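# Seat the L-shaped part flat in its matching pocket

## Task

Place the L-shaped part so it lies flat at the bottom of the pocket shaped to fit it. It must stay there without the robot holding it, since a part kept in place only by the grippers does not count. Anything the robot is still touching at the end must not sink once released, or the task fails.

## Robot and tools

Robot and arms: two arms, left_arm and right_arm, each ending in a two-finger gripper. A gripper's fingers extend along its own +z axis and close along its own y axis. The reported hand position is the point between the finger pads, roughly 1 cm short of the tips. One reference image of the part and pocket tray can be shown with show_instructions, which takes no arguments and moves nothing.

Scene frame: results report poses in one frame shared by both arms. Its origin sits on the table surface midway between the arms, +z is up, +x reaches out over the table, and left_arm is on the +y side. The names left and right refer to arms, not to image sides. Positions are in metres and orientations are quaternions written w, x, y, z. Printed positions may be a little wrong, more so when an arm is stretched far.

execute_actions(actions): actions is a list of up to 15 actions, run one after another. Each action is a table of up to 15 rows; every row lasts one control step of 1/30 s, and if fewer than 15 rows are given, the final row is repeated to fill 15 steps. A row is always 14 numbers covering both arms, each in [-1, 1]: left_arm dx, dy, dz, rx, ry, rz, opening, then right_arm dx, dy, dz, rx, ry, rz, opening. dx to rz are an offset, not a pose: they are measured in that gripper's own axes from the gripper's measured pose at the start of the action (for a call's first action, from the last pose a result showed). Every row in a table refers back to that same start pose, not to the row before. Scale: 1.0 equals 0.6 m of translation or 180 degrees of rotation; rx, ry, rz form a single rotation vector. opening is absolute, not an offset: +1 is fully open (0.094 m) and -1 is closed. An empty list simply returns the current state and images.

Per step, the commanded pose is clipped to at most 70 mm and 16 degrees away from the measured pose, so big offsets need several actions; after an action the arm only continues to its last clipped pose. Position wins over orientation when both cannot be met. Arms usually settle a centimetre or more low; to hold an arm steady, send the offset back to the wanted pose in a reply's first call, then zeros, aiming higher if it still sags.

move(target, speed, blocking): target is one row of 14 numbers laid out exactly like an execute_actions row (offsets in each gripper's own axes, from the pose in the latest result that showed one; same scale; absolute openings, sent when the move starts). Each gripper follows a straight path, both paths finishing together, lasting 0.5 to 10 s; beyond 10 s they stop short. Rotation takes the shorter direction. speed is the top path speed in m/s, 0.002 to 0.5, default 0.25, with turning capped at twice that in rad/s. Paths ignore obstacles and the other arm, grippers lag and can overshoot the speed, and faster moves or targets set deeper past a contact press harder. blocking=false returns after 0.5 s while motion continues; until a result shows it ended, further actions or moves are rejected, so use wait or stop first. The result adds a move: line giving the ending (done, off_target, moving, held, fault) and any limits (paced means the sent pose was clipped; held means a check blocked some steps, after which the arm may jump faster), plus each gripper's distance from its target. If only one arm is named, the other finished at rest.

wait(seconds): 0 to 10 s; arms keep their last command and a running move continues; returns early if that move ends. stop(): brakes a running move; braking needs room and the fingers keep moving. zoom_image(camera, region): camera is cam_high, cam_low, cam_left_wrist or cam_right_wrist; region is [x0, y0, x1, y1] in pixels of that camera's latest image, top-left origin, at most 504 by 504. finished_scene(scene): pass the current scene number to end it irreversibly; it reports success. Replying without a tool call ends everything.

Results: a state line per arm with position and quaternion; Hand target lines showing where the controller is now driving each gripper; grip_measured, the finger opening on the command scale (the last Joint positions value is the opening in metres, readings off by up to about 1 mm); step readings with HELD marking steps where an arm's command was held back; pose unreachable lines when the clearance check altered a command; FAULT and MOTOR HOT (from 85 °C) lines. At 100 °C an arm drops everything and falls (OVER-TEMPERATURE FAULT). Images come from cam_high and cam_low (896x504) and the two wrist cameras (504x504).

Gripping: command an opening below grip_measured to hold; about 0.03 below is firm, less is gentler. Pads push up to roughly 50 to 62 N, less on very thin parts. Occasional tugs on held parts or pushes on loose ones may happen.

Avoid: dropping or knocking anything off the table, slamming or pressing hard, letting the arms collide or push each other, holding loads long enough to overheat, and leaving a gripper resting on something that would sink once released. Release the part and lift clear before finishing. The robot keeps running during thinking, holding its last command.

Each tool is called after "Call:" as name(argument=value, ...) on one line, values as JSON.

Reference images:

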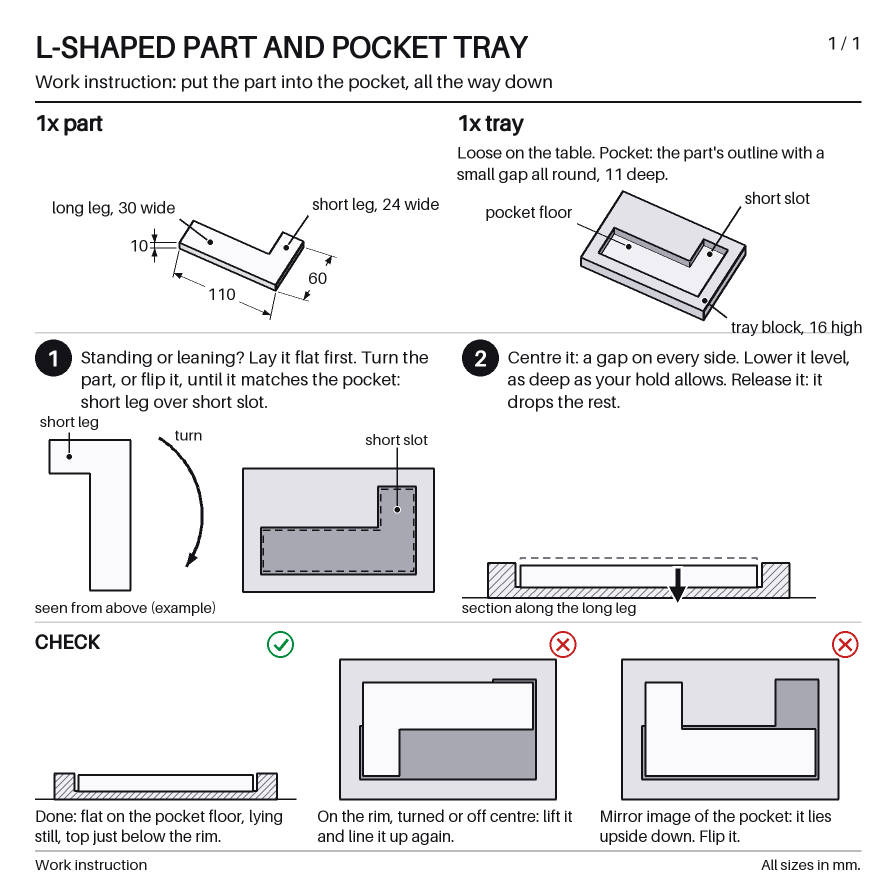

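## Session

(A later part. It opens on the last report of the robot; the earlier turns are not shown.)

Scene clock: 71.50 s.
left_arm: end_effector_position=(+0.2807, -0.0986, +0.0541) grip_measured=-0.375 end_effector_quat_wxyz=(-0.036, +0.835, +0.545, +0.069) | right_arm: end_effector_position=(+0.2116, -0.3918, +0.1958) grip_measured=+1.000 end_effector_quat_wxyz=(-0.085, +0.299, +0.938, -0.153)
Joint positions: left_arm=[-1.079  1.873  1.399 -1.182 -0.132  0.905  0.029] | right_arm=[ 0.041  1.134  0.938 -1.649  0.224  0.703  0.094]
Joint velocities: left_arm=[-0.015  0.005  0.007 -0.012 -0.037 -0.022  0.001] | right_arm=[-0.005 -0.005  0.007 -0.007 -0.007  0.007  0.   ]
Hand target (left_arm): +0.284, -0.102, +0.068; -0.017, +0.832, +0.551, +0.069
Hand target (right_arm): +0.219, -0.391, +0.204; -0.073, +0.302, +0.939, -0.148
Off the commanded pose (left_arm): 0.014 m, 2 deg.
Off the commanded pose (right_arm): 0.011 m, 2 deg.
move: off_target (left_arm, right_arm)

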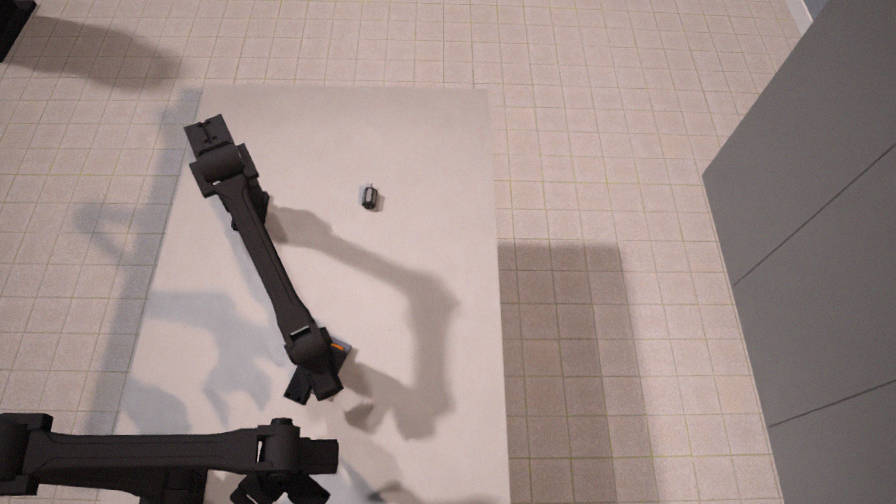

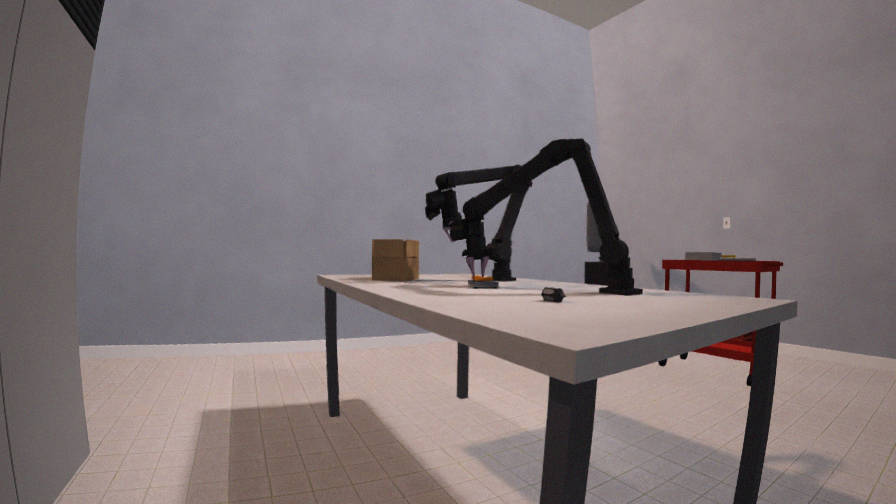

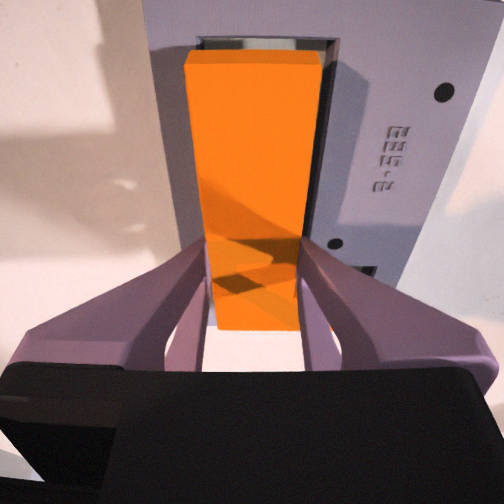

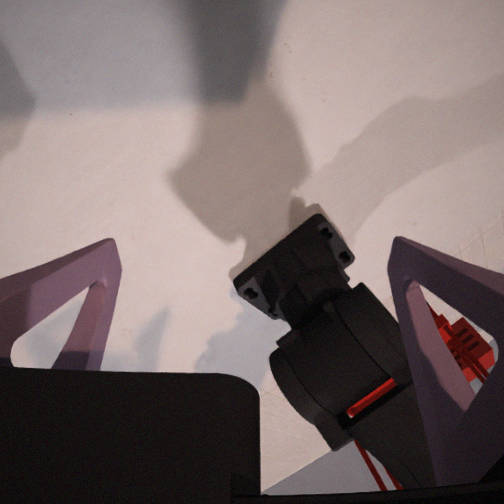

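Call:
execute_actions(actions=[[[-0.0011,-0.0005,-0.0213,-0.005,-0.0102,-0.0035,-0.41,-0.0082,0.003,-0.0163,-0.0055,-0.006,0.002,1]]])

Call:
zoom_image(camera="cam_left_wrist", region=[100, 0, 440, 340])

Scene clock: 74.80 s.
left_arm: end_effector_position=(+0.2775, -0.0972, +0.0528) grip_measured=-0.375 end_effector_quat_wxyz=(-0.039, +0.835, +0.546, +0.063) | right_arm: end_effector_position=(+0.2116, -0.3918, +0.1958) grip_measured=+1.000 end_effector_quat_wxyz=(-0.085, +0.299, +0.938, -0.153)
Joint positions: left_arm=[-1.079  1.87   1.392 -1.182 -0.119  0.904  0.029] | right_arm=[ 0.041  1.134  0.938 -1.649  0.224  0.703  0.094]
Joint velocities: left_arm=[ 0.005 -0.005  0.007  0.002 -0.066  0.022  0.   ] | right_arm=[-0.015 -0.005  0.007 -0.012  0.007 -0.022  0.   ]
Hand target (left_arm): +0.279, -0.101, +0.067; -0.021, +0.833, +0.550, +0.060
Hand target (right_arm): +0.219, -0.391, +0.204; -0.073, +0.302, +0.939, -0.148
Off the commanded pose (left_arm): 0.014 m, 2 deg.
Off the commanded pose (right_arm): 0.011 m, 2 deg.
Step readings (end_effector_position):
0: left_arm (+0.2807, -0.0986, +0.0541) | right_arm (+0.2116, -0.3918, +0.1958)
1: left_arm (+0.2798, -0.0988, +0.0539) | right_arm (+0.2116, -0.3918, +0.1958)
2: left_arm (+0.2789, -0.0987, +0.0537) | right_arm (+0.2116, -0.3918, +0.1958)
4: left_arm (+0.2780, -0.0978, +0.0532) | right_arm (+0.2116, -0.3918, +0.1958)
8: left_arm (+0.2775, -0.0972, +0.0528) | right_arm (+0.2116, -0.3918, +0.1958)
15: end_effector_position above

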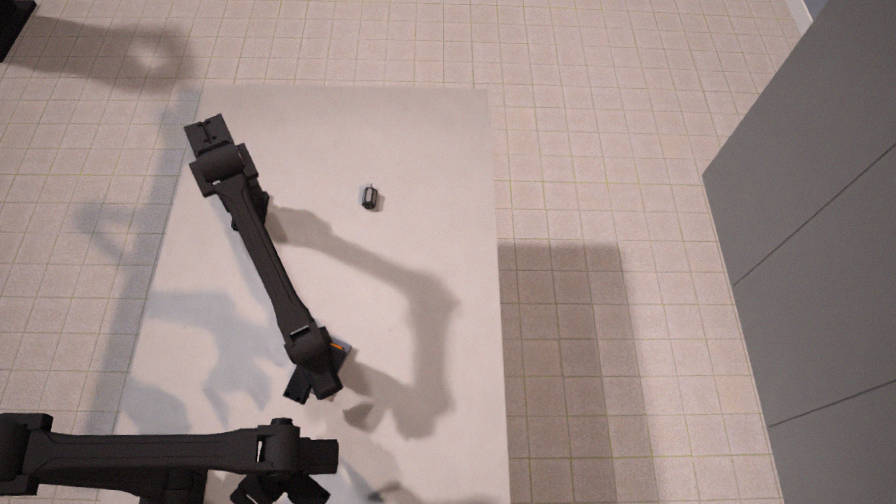

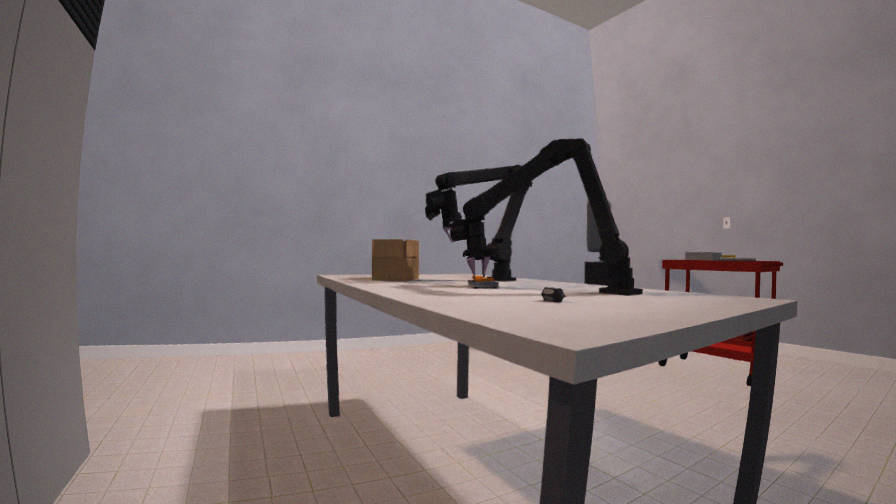

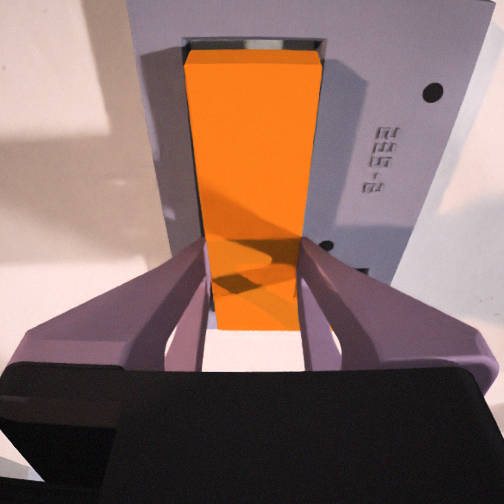

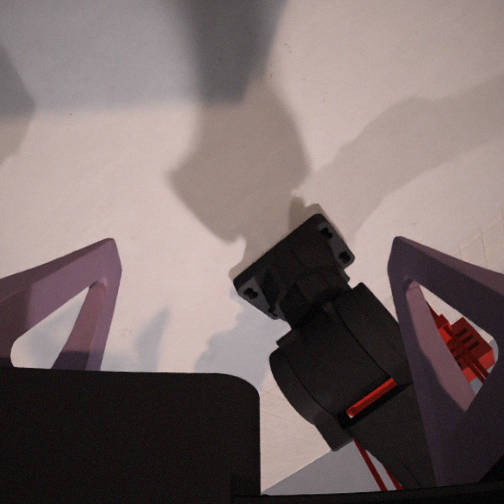

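Region (100, 0, 440, 340) of cam_left_wrist's 504x504 image, scaled by 1.482, with more detail than that image has.

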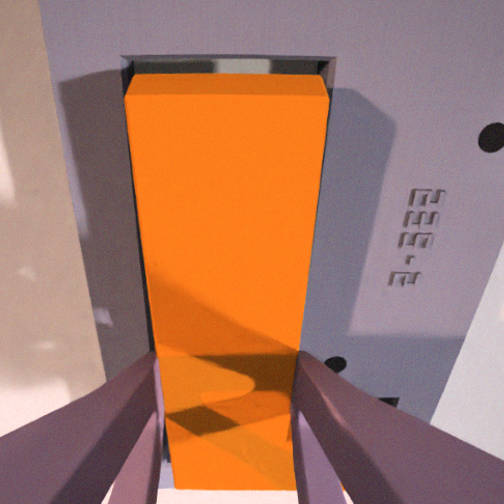

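Call:
execute_actions(actions=[])

Scene clock: 76.20 s.
left_arm: end_effector_position=(+0.2775, -0.0972, +0.0528) grip_measured=-0.375 end_effector_quat_wxyz=(-0.039, +0.835, +0.546, +0.063) | right_arm: end_effector_position=(+0.2116, -0.3918, +0.1958) grip_measured=+1.000 end_effector_quat_wxyz=(-0.085, +0.299, +0.938, -0.153)
Joint positions: left_arm=[-1.079  1.87   1.392 -1.182 -0.119  0.904  0.029] | right_arm=[ 0.041  1.134  0.938 -1.649  0.224  0.703  0.094]
Joint velocities: left_arm=[-0.015 -0.005 -0.002 -0.002  0.007 -0.066  0.001] | right_arm=[ 0.005  0.005 -0.012 -0.012  0.051  0.007  0.   ]
Hand target (left_arm): +0.279, -0.101, +0.067; -0.021, +0.833, +0.550, +0.060
Hand target (right_arm): +0.219, -0.391, +0.204; -0.073, +0.302, +0.939, -0.148
Off the commanded pose (left_arm): 0.014 m, 2 deg.
Off the commanded pose (right_arm): 0.011 m, 2 deg.

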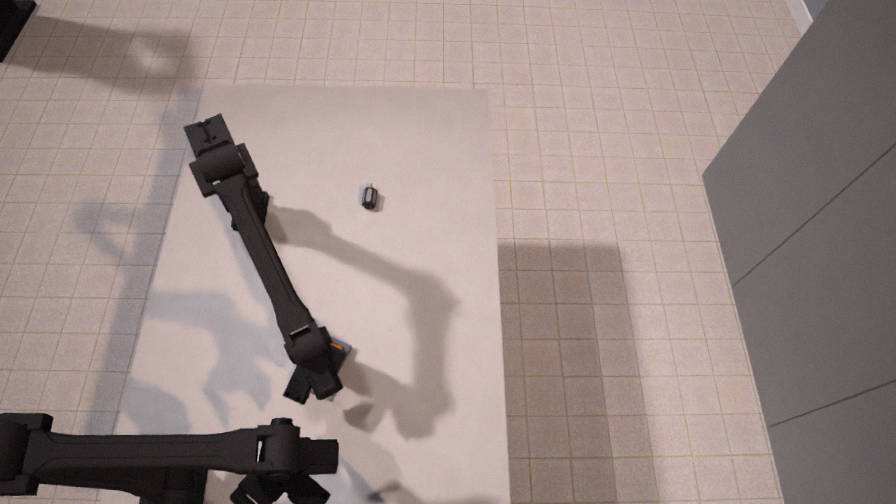

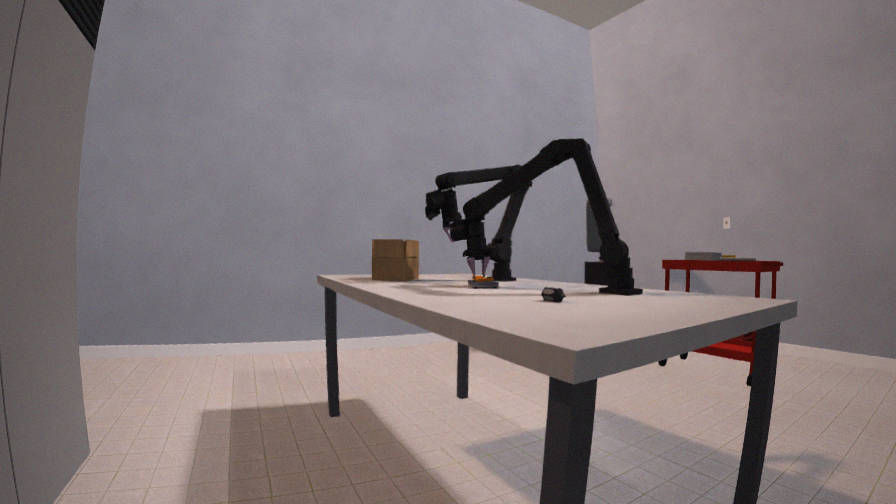

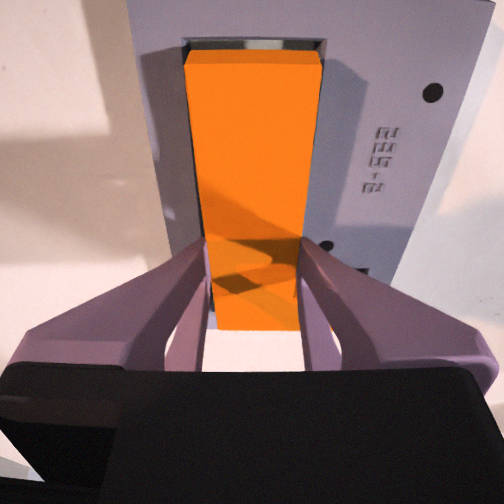

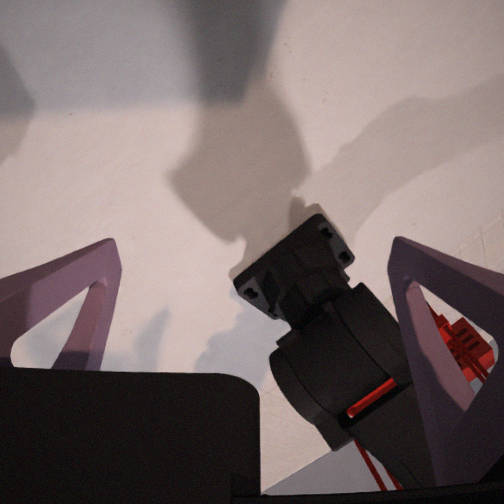

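Call:
execute_actions(actions=[[[-0.0017,0.0035,-0.0138,-0.0055,-0.0058,-0.0029,-0.41,-0.0082,0.003,-0.0163,-0.0055,-0.006,0.002,1],[-0.0021,0.0023,-0.0048,-0.0030,-0.0038,-0.0025,-0.41,-0.0082,0.003,-0.0163,-0.0055,-0.006,0.002,1],[-0.0024,0.0015,0.0015,-0.0013,-0.0024,-0.0022,-0.41,-0.0082,0.003,-0.0163,-0.0055,-0.006,0.002,1],[-0.0026,0.0010,0.0051,-0.0003,-0.0016,-0.0021,-0.41,-0.0082,0.003,-0.0163,-0.0055,-0.006,0.002,1],[-0.0026,0.0010,0.0051,-0.0003,-0.0016,-0.0021,-0.41,-0.0082,0.003,-0.0163,-0.0055,-0.006,0.002,1],[-0.0027,0.0006,0.0078,0.0004,-0.0010,-0.0019,-0.41,-0.0082,0.003,-0.0163,-0.0055,-0.006,0.002,1],[-0.0027,0.0006,0.0078,0.0004,-0.0010,-0.0019,-0.41,-0.0082,0.003,-0.0163,-0.0055,-0.006,0.002,1],[-0.0028,0.0004,0.0096,0.0009,-0.0006,-0.0019,-0.41,-0.0082,0.003,-0.0163,-0.0055,-0.006,0.002,1],[-0.0028,0.0004,0.0096,0.0009,-0.0006,-0.0019,-0.41,-0.0082,0.003,-0.0163,-0.0055,-0.006,0.002,1],[-0.0028,0.0001,0.0114,0.0014,-0.0002,-0.0018,-0.41,-0.0082,0.003,-0.0163,-0.0055,-0.006,0.002,1],[-0.0028,0.0001,0.0114,0.0014,-0.0002,-0.0018,-0.41,-0.0082,0.003,-0.0163,-0.0055,-0.006,0.002,1],[-0.0029,-0.0001,0.0132,0.0019,0.0002,-0.0017,-0.41,-0.0082,0.003,-0.0163,-0.0055,-0.006,0.002,1]]])

Call:
wait(seconds=0.4)

Scene clock: 82.20 s.
left_arm: end_effector_position=(+0.2775, -0.0972, +0.0528) grip_measured=-0.375 end_effector_quat_wxyz=(-0.039, +0.835, +0.546, +0.063) | right_arm: end_effector_position=(+0.2116, -0.3918, +0.1958) grip_measured=+1.000 end_effector_quat_wxyz=(-0.085, +0.299, +0.938, -0.153)
Joint positions: left_arm=[-1.079  1.87   1.392 -1.182 -0.119  0.904  0.029] | right_arm=[ 0.041  1.134  0.938 -1.649  0.224  0.703  0.094]
Joint velocities: left_arm=[-0.015  0.005  0.007 -0.002  0.037 -0.007  0.001] | right_arm=[-0.015 -0.015 -0.012 -0.002 -0.066  0.037  0.   ]
Hand target (left_arm): +0.277, -0.097, +0.045; -0.042, +0.833, +0.548, +0.062
Hand target (right_arm): +0.219, -0.391, +0.204; -0.073, +0.302, +0.939, -0.148
Off the commanded pose (left_arm): 0.008 m, 0 deg.
Off the commanded pose (right_arm): 0.011 m, 2 deg.
Step readings (end_effector_position):
0: left_arm (+0.2775, -0.0972, +0.0528) | right_arm (+0.2116, -0.3918, +0.1958)
1: left_arm (+0.2775, -0.0972, +0.0528) | right_arm (+0.2116, -0.3918, +0.1958)
2: left_arm (+0.2775, -0.0972, +0.0528) | right_arm (+0.2116, -0.3918, +0.1958)
4: left_arm (+0.2775, -0.0972, +0.0528) | right_arm (+0.2116, -0.3918, +0.1958)
8: left_arm (+0.2775, -0.0972, +0.0528) | right_arm (+0.2116, -0.3918, +0.1958)
15: end_effector_position above

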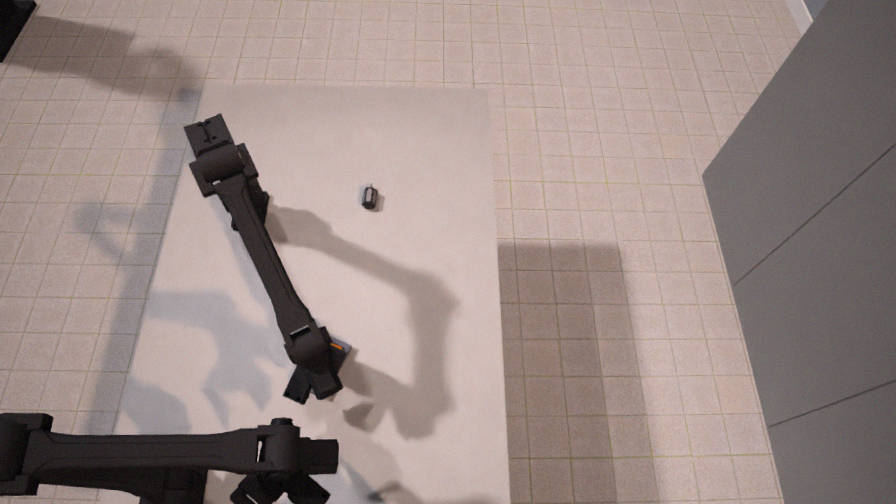

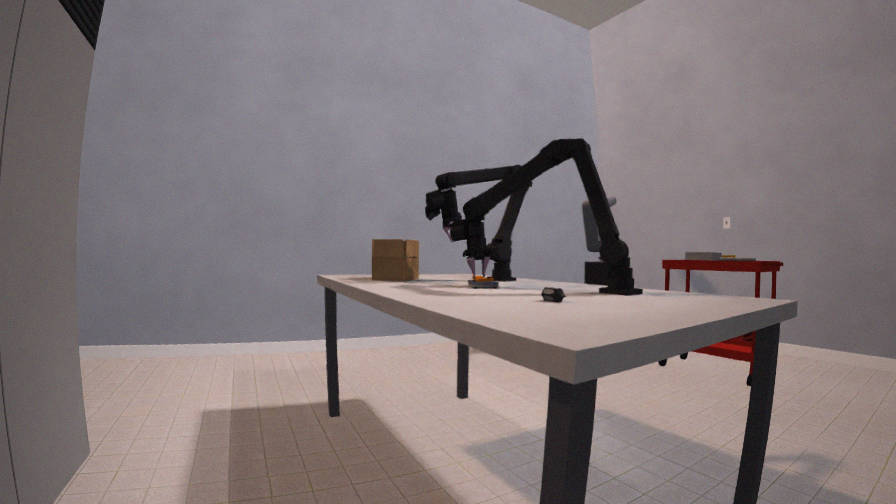

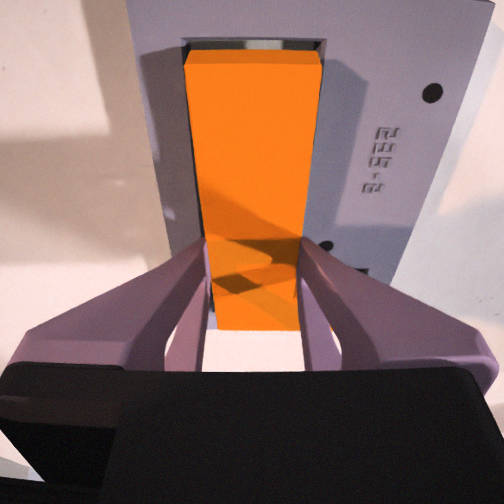

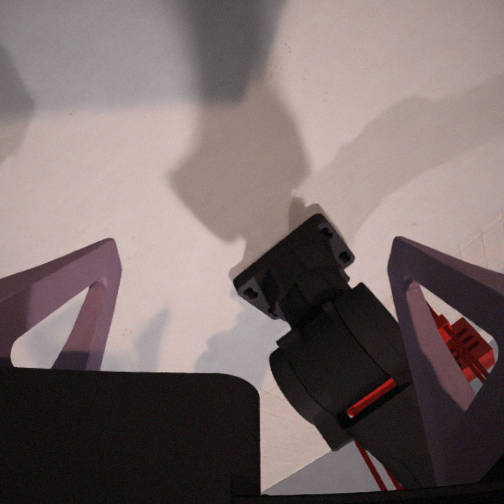

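Scene clock: 82.60 s.
left_arm: end_effector_position=(+0.2775, -0.0972, +0.0528) grip_measured=-0.375 end_effector_quat_wxyz=(-0.039, +0.835, +0.546, +0.063) | right_arm: end_effector_position=(+0.2116, -0.3918, +0.1958) grip_measured=+1.000 end_effector_quat_wxyz=(-0.085, +0.299, +0.938, -0.153)
Joint positions: left_arm=[-1.079  1.87   1.392 -1.182 -0.119  0.904  0.029] | right_arm=[ 0.041  1.134  0.938 -1.649  0.224  0.703  0.094]
Joint velocities: left_arm=[-0.015 -0.015 -0.002  0.002  0.037 -0.037  0.   ] | right_arm=[ 0.005 -0.005 -0.017  0.002 -0.007  0.037  0.   ]
Hand target (left_arm): +0.277, -0.097, +0.045; -0.042, +0.833, +0.548, +0.062
Hand target (right_arm): +0.219, -0.391, +0.204; -0.073, +0.302, +0.939, -0.148
Off the commanded pose (left_arm): 0.008 m, 0 deg.
Off the commanded pose (right_arm): 0.011 m, 2 deg.
wait: 0.40 s; at rest by 0.17 s

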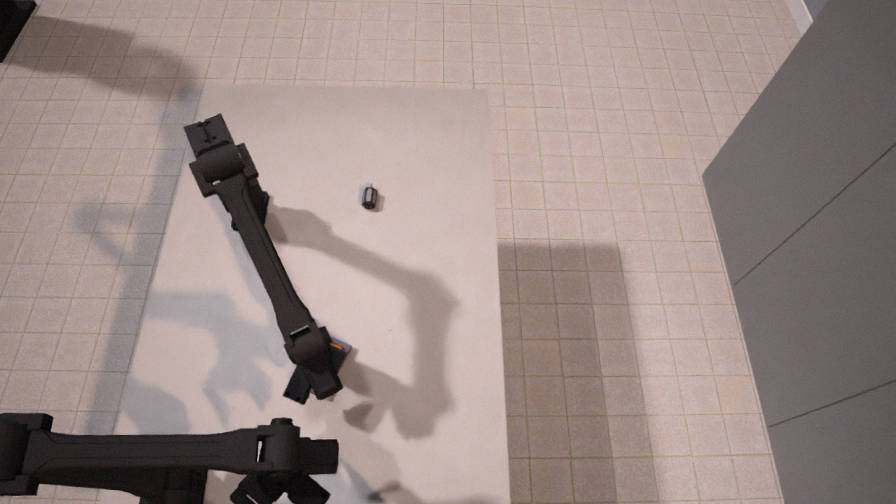

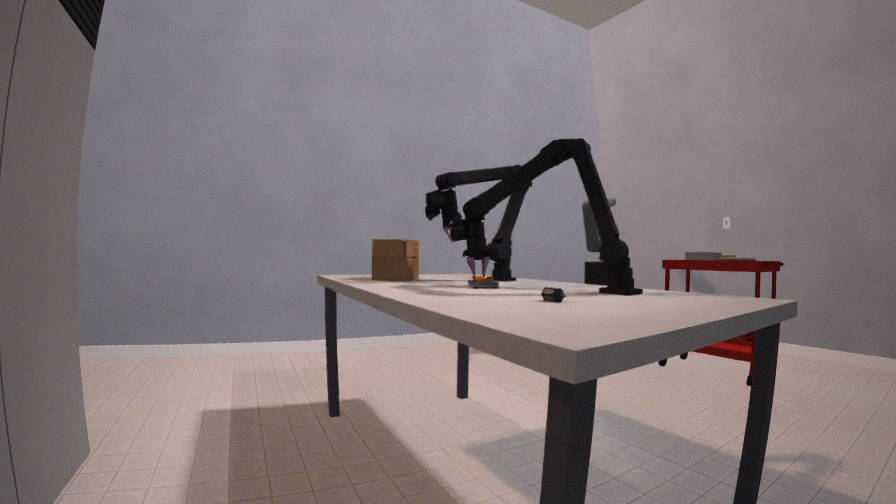

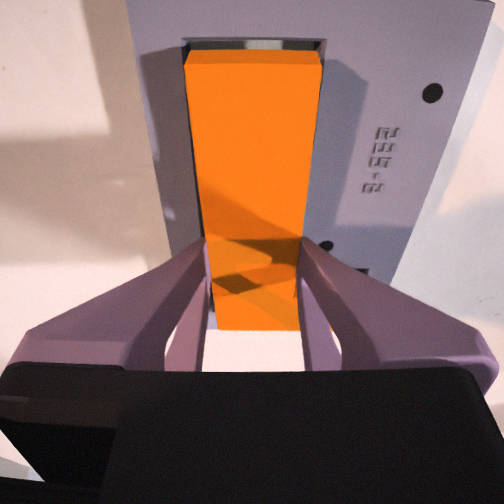

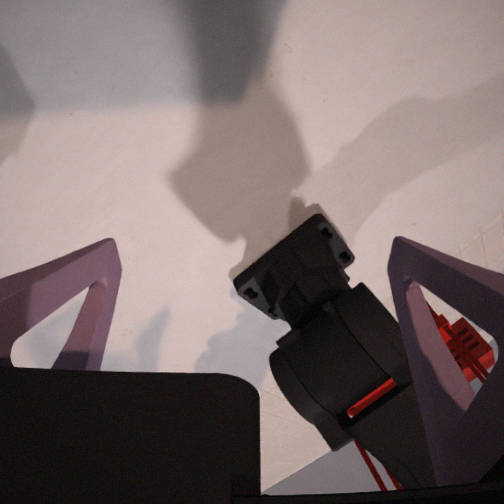

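Call:
execute_actions(actions=[[[-0.0030,-0.0004,0.0151,0.0024,0.0005,-0.0016,-0.41,-0.0082,0.003,-0.0163,-0.0055,-0.006,0.002,1],[-0.0030,-0.0004,0.0151,0.0024,0.0005,-0.0016,-0.41,-0.0082,0.003,-0.0163,-0.0055,-0.006,0.002,1],[-0.0030,-0.0004,0.0151,0.0024,0.0005,-0.0016,-0.41,-0.0082,0.003,-0.0163,-0.0055,-0.006,0.002,1],[-0.0031,-0.0006,0.0169,0.0029,0.0009,-0.0016,-0.41,-0.0082,0.003,-0.0163,-0.0055,-0.006,0.002,1],[-0.0031,-0.0006,0.0169,0.0029,0.0009,-0.0016,-0.41,-0.0082,0.003,-0.0163,-0.0055,-0.006,0.002,1],[-0.0031,-0.0006,0.0169,0.0029,0.0009,-0.0016,-0.41,-0.0082,0.003,-0.0163,-0.0055,-0.006,0.002,1],[-0.0032,-0.0009,0.0187,0.0034,0.0013,-0.0015,-0.41,-0.0082,0.003,-0.0163,-0.0055,-0.006,0.002,1]]])

Scene clock: 83.87 s.
left_arm: end_effector_position=(+0.2767, -0.0960, +0.0513) grip_measured=-0.375 end_effector_quat_wxyz=(-0.041, +0.835, +0.546, +0.063) | right_arm: end_effector_position=(+0.2116, -0.3918, +0.1958) grip_measured=+1.000 end_effector_quat_wxyz=(-0.085, +0.299, +0.938, -0.153)
Joint positions: left_arm=[-1.079  1.87   1.388 -1.18  -0.118  0.904  0.029] | right_arm=[ 0.041  1.134  0.938 -1.649  0.224  0.703  0.094]
Joint velocities: left_arm=[-0.015  0.005 -0.002 -0.002  0.051 -0.022  0.001] | right_arm=[-0.005 -0.015  0.002  0.012  0.007  0.007  0.   ]
Hand target (left_arm): +0.277, -0.097, +0.042; -0.045, +0.833, +0.548, +0.062
Hand target (right_arm): +0.219, -0.391, +0.204; -0.073, +0.302, +0.939, -0.148
Off the commanded pose (left_arm): 0.010 m, 1 deg.
Off the commanded pose (right_arm): 0.011 m, 2 deg.
Step readings (end_effector_position):
0: left_arm (+0.2775, -0.0972, +0.0528) | right_arm (+0.2116, -0.3918, +0.1958)
1: left_arm (+0.2774, -0.0972, +0.0527) | right_arm (+0.2116, -0.3918, +0.1958)
2: left_arm (+0.2773, -0.0971, +0.0524) | right_arm (+0.2116, -0.3918, +0.1958)
4: left_arm (+0.2771, -0.0967, +0.0519) | right_arm (+0.2116, -0.3918, +0.1958)
8: left_arm (+0.2767, -0.0960, +0.0513) | right_arm (+0.2116, -0.3918, +0.1958)
15: end_effector_position above

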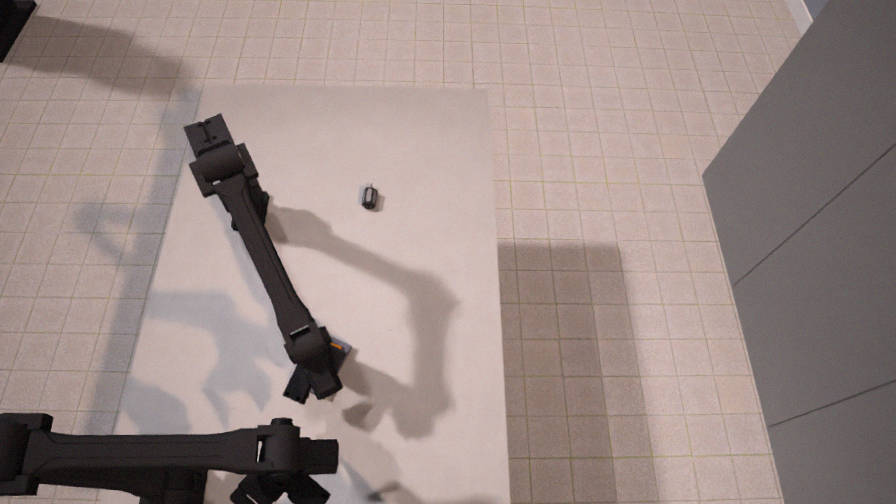

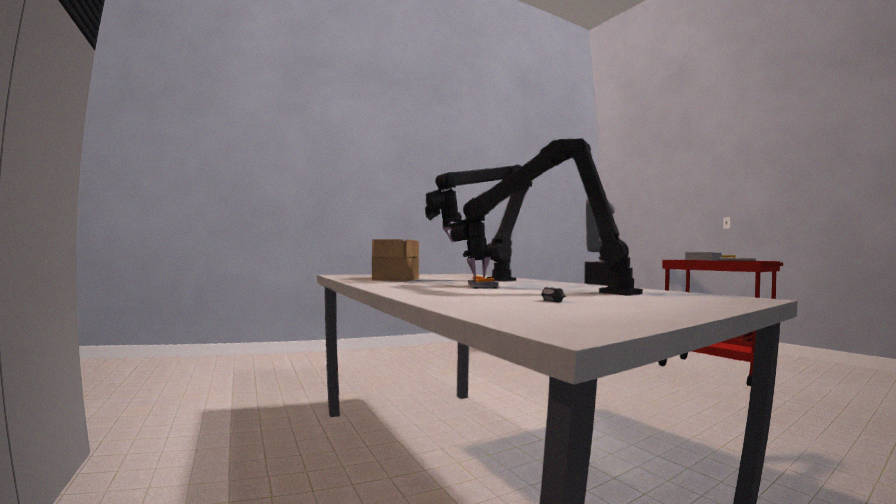

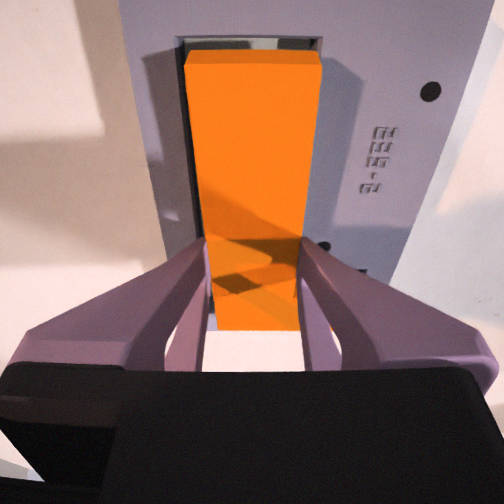

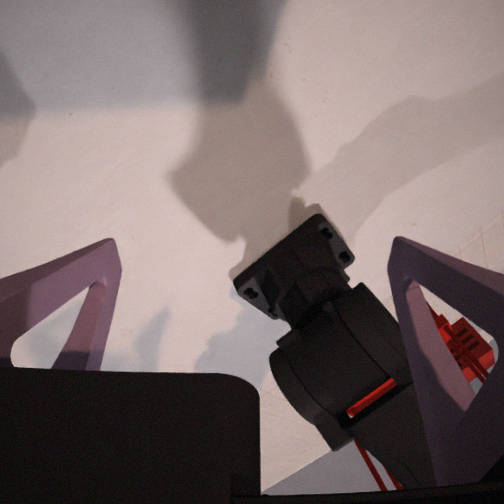

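Call:
execute_actions(actions=[[[-0.0037,0.0026,0.0053,0.0,-0.0014,-0.0021,-0.41,-0.0082,0.003,-0.0163,-0.0055,-0.006,0.002,1],[-0.0037,0.0026,0.0053,0.0,-0.0014,-0.0021,-0.41,-0.0082,0.003,-0.0163,-0.0055,-0.006,0.002,1],[-0.0042,0.0032,0.0054,-0.0005,-0.0018,-0.0022,-0.41,-0.0082,0.003,-0.0163,-0.0055,-0.006,0.002,1],[-0.0047,0.0038,0.0054,-0.0010,-0.0022,-0.0022,-0.41,-0.0082,0.003,-0.0163,-0.0055,-0.006,0.002,1],[-0.0052,0.0045,0.0055,-0.0015,-0.0026,-0.0023,-0.41,-0.0082,0.003,-0.0163,-0.0055,-0.006,0.002,1],[-0.0057,0.0051,0.0056,-0.0020,-0.0030,-0.0024,-0.41,-0.0082,0.003,-0.0163,-0.0055,-0.006,0.002,1]]])

Scene clock: 87.07 s.
left_arm: end_effector_position=(+0.2773, -0.0973, +0.0512) grip_measured=-0.375 end_effector_quat_wxyz=(-0.038, +0.835, +0.546, +0.062) | right_arm: end_effector_position=(+0.2116, -0.3918, +0.1958) grip_measured=+1.000 end_effector_quat_wxyz=(-0.085, +0.299, +0.938, -0.153)
Joint positions: left_arm=[-1.079  1.87   1.388 -1.174 -0.117  0.904  0.029] | right_arm=[ 0.041  1.134  0.938 -1.649  0.224  0.703  0.094]
Joint velocities: left_arm=[ 0.005  0.005  0.012  0.002 -0.007  0.081  0.   ] | right_arm=[-0.015 -0.005 -0.012 -0.022  0.081 -0.037  0.   ]
Hand target (left_arm): +0.278, -0.100, +0.047; -0.035, +0.833, +0.549, +0.061
Hand target (right_arm): +0.219, -0.391, +0.204; -0.073, +0.302, +0.939, -0.148
Off the commanded pose (left_arm): 0.005 m, 1 deg.
Off the commanded pose (right_arm): 0.011 m, 2 deg.
Step readings (end_effector_position):
0: left_arm (+0.2767, -0.0960, +0.0513) | right_arm (+0.2116, -0.3918, +0.1958)
1: left_arm (+0.2766, -0.0960, +0.0513) | right_arm (+0.2116, -0.3918, +0.1958)
2: left_arm (+0.2766, -0.0960, +0.0513) | right_arm (+0.2116, -0.3918, +0.1958)
4: left_arm (+0.2766, -0.0960, +0.0513) | right_arm (+0.2116, -0.3918, +0.1958)
8: left_arm (+0.2771, -0.0971, +0.0512) | right_arm (+0.2116, -0.3918, +0.1958)
15: end_effector_position above

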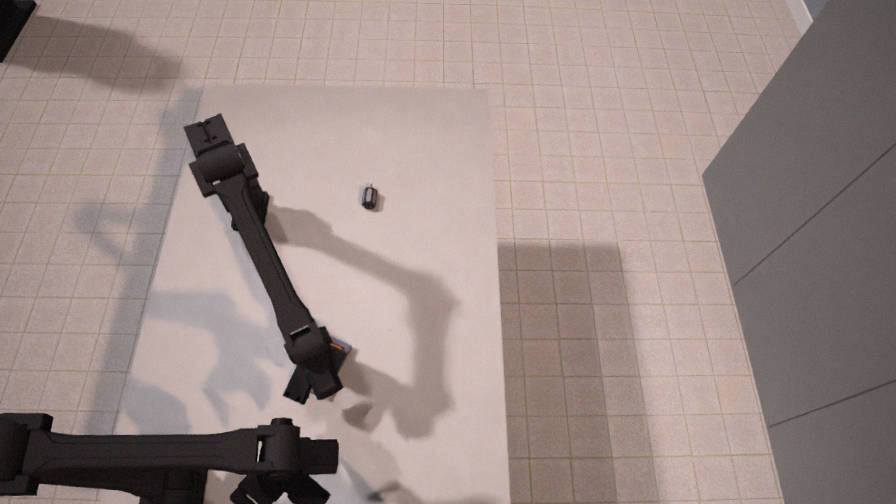

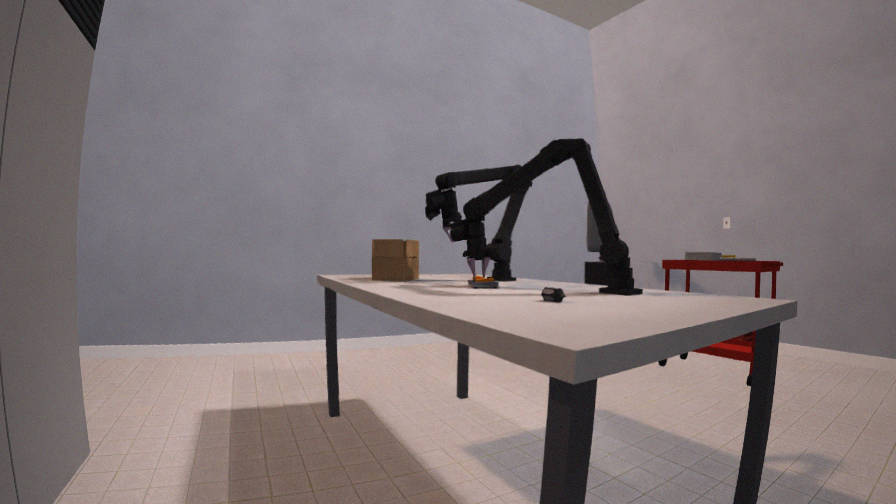

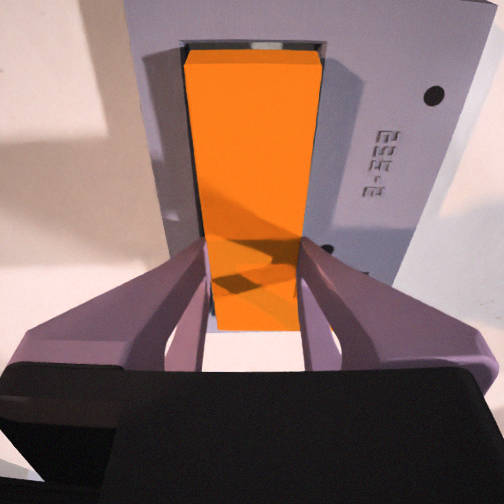

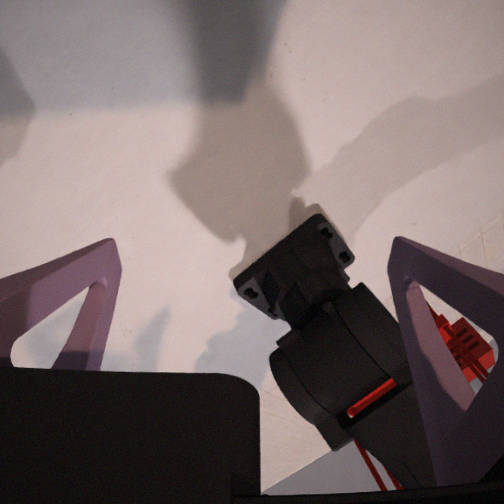

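Call:
execute_actions(actions=[[[-0.0032,0.0035,0.0061,-0.0013,-0.0011,-0.0021,-0.41,-0.0082,0.003,-0.0163,-0.0055,-0.006,0.002,1],[-0.0024,0.0038,0.0064,-0.0016,-0.0003,-0.0021,-0.41,-0.0082,0.003,-0.0163,-0.0055,-0.006,0.002,1],[-0.0015,0.0040,0.0068,-0.0020,0.0004,-0.0020,-0.41,-0.0082,0.003,-0.0163,-0.0055,-0.006,0.002,1],[-0.0007,0.0043,0.0071,-0.0023,0.0012,-0.0020,-0.41,-0.0082,0.003,-0.0163,-0.0055,-0.006,0.002,1],[-0.0007,0.0043,0.0071,-0.0023,0.0012,-0.0020,-0.41,-0.0082,0.003,-0.0163,-0.0055,-0.006,0.002,1],[0.0002,0.0045,0.0075,-0.0027,0.0019,-0.0020,-0.41,-0.0082,0.003,-0.0163,-0.0055,-0.006,0.002,1]]])

Scene clock: 89.67 s.
left_arm: end_effector_position=(+0.2785, -0.0971, +0.0513) grip_measured=-0.375 end_effector_quat_wxyz=(-0.037, +0.835, +0.546, +0.066) | right_arm: end_effector_position=(+0.2116, -0.3918, +0.1958) grip_measured=+1.000 end_effector_quat_wxyz=(-0.085, +0.299, +0.938, -0.153)
Joint positions: left_arm=[-1.079  1.87   1.388 -1.172 -0.125  0.904  0.029] | right_arm=[ 0.041  1.134  0.938 -1.649  0.224  0.703  0.094]
Joint velocities: left_arm=[ 0.015 -0.005  0.002 -0.007 -0.007  0.007  0.   ] | right_arm=[-0.015  0.005 -0.012  0.002  0.022 -0.051  0.   ]
Hand target (left_arm): +0.280, -0.098, +0.047; -0.036, +0.833, +0.548, +0.067
Hand target (right_arm): +0.219, -0.391, +0.204; -0.073, +0.302, +0.939, -0.148
Off the commanded pose (left_arm): 0.005 m, 0 deg.
Off the commanded pose (right_arm): 0.011 m, 2 deg.
Step readings (end_effector_position):
0: left_arm (+0.2773, -0.0973, +0.0512) | right_arm (+0.2116, -0.3918, +0.1958)
1: left_arm (+0.2773, -0.0974, +0.0512) | right_arm (+0.2116, -0.3918, +0.1958)
2: left_arm (+0.2774, -0.0975, +0.0511) | right_arm (+0.2116, -0.3918, +0.1958)
4: left_arm (+0.2778, -0.0974, +0.0512) | right_arm (+0.2116, -0.3918, +0.1958)
8: left_arm (+0.2785, -0.0971, +0.0513) | right_arm (+0.2116, -0.3918, +0.1958)
15: end_effector_position above

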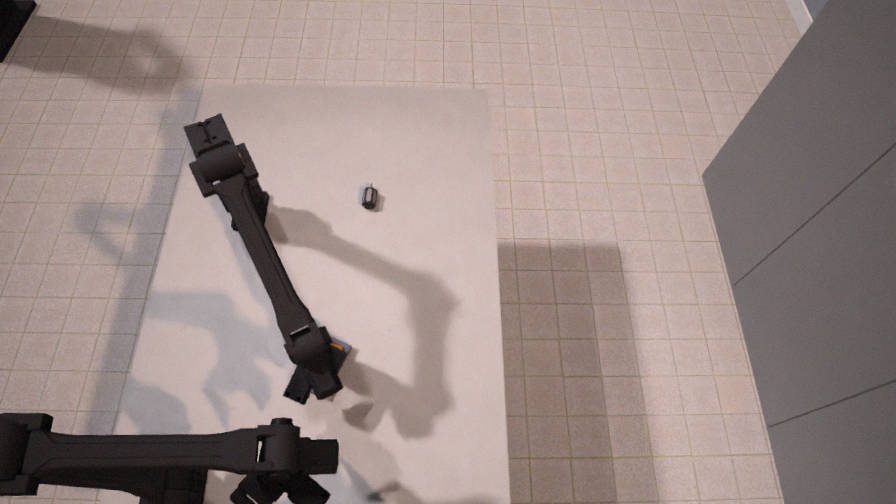

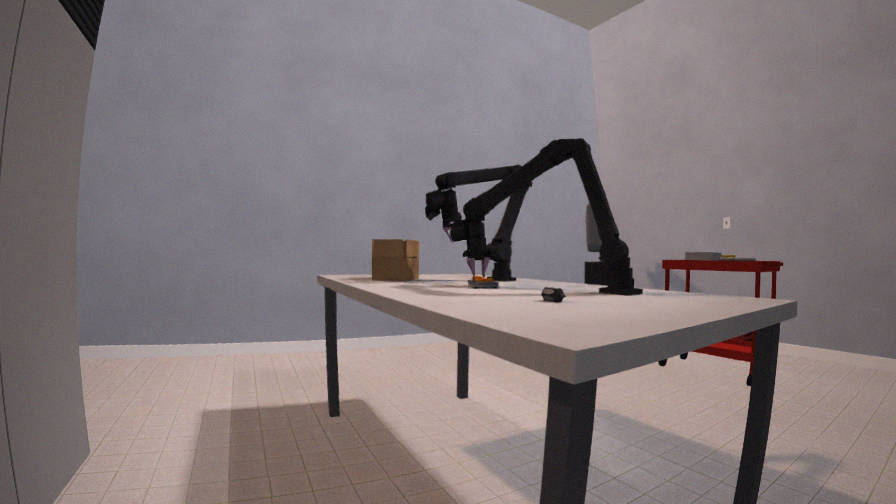

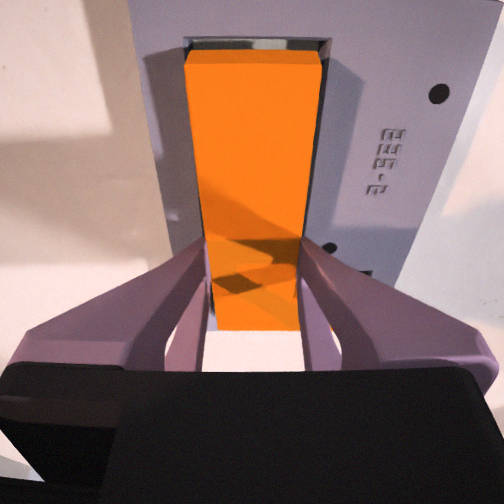

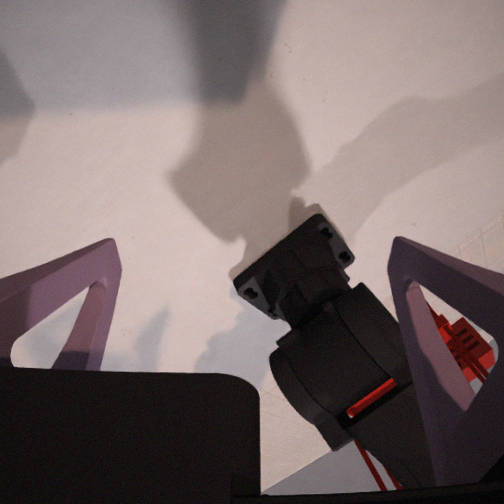

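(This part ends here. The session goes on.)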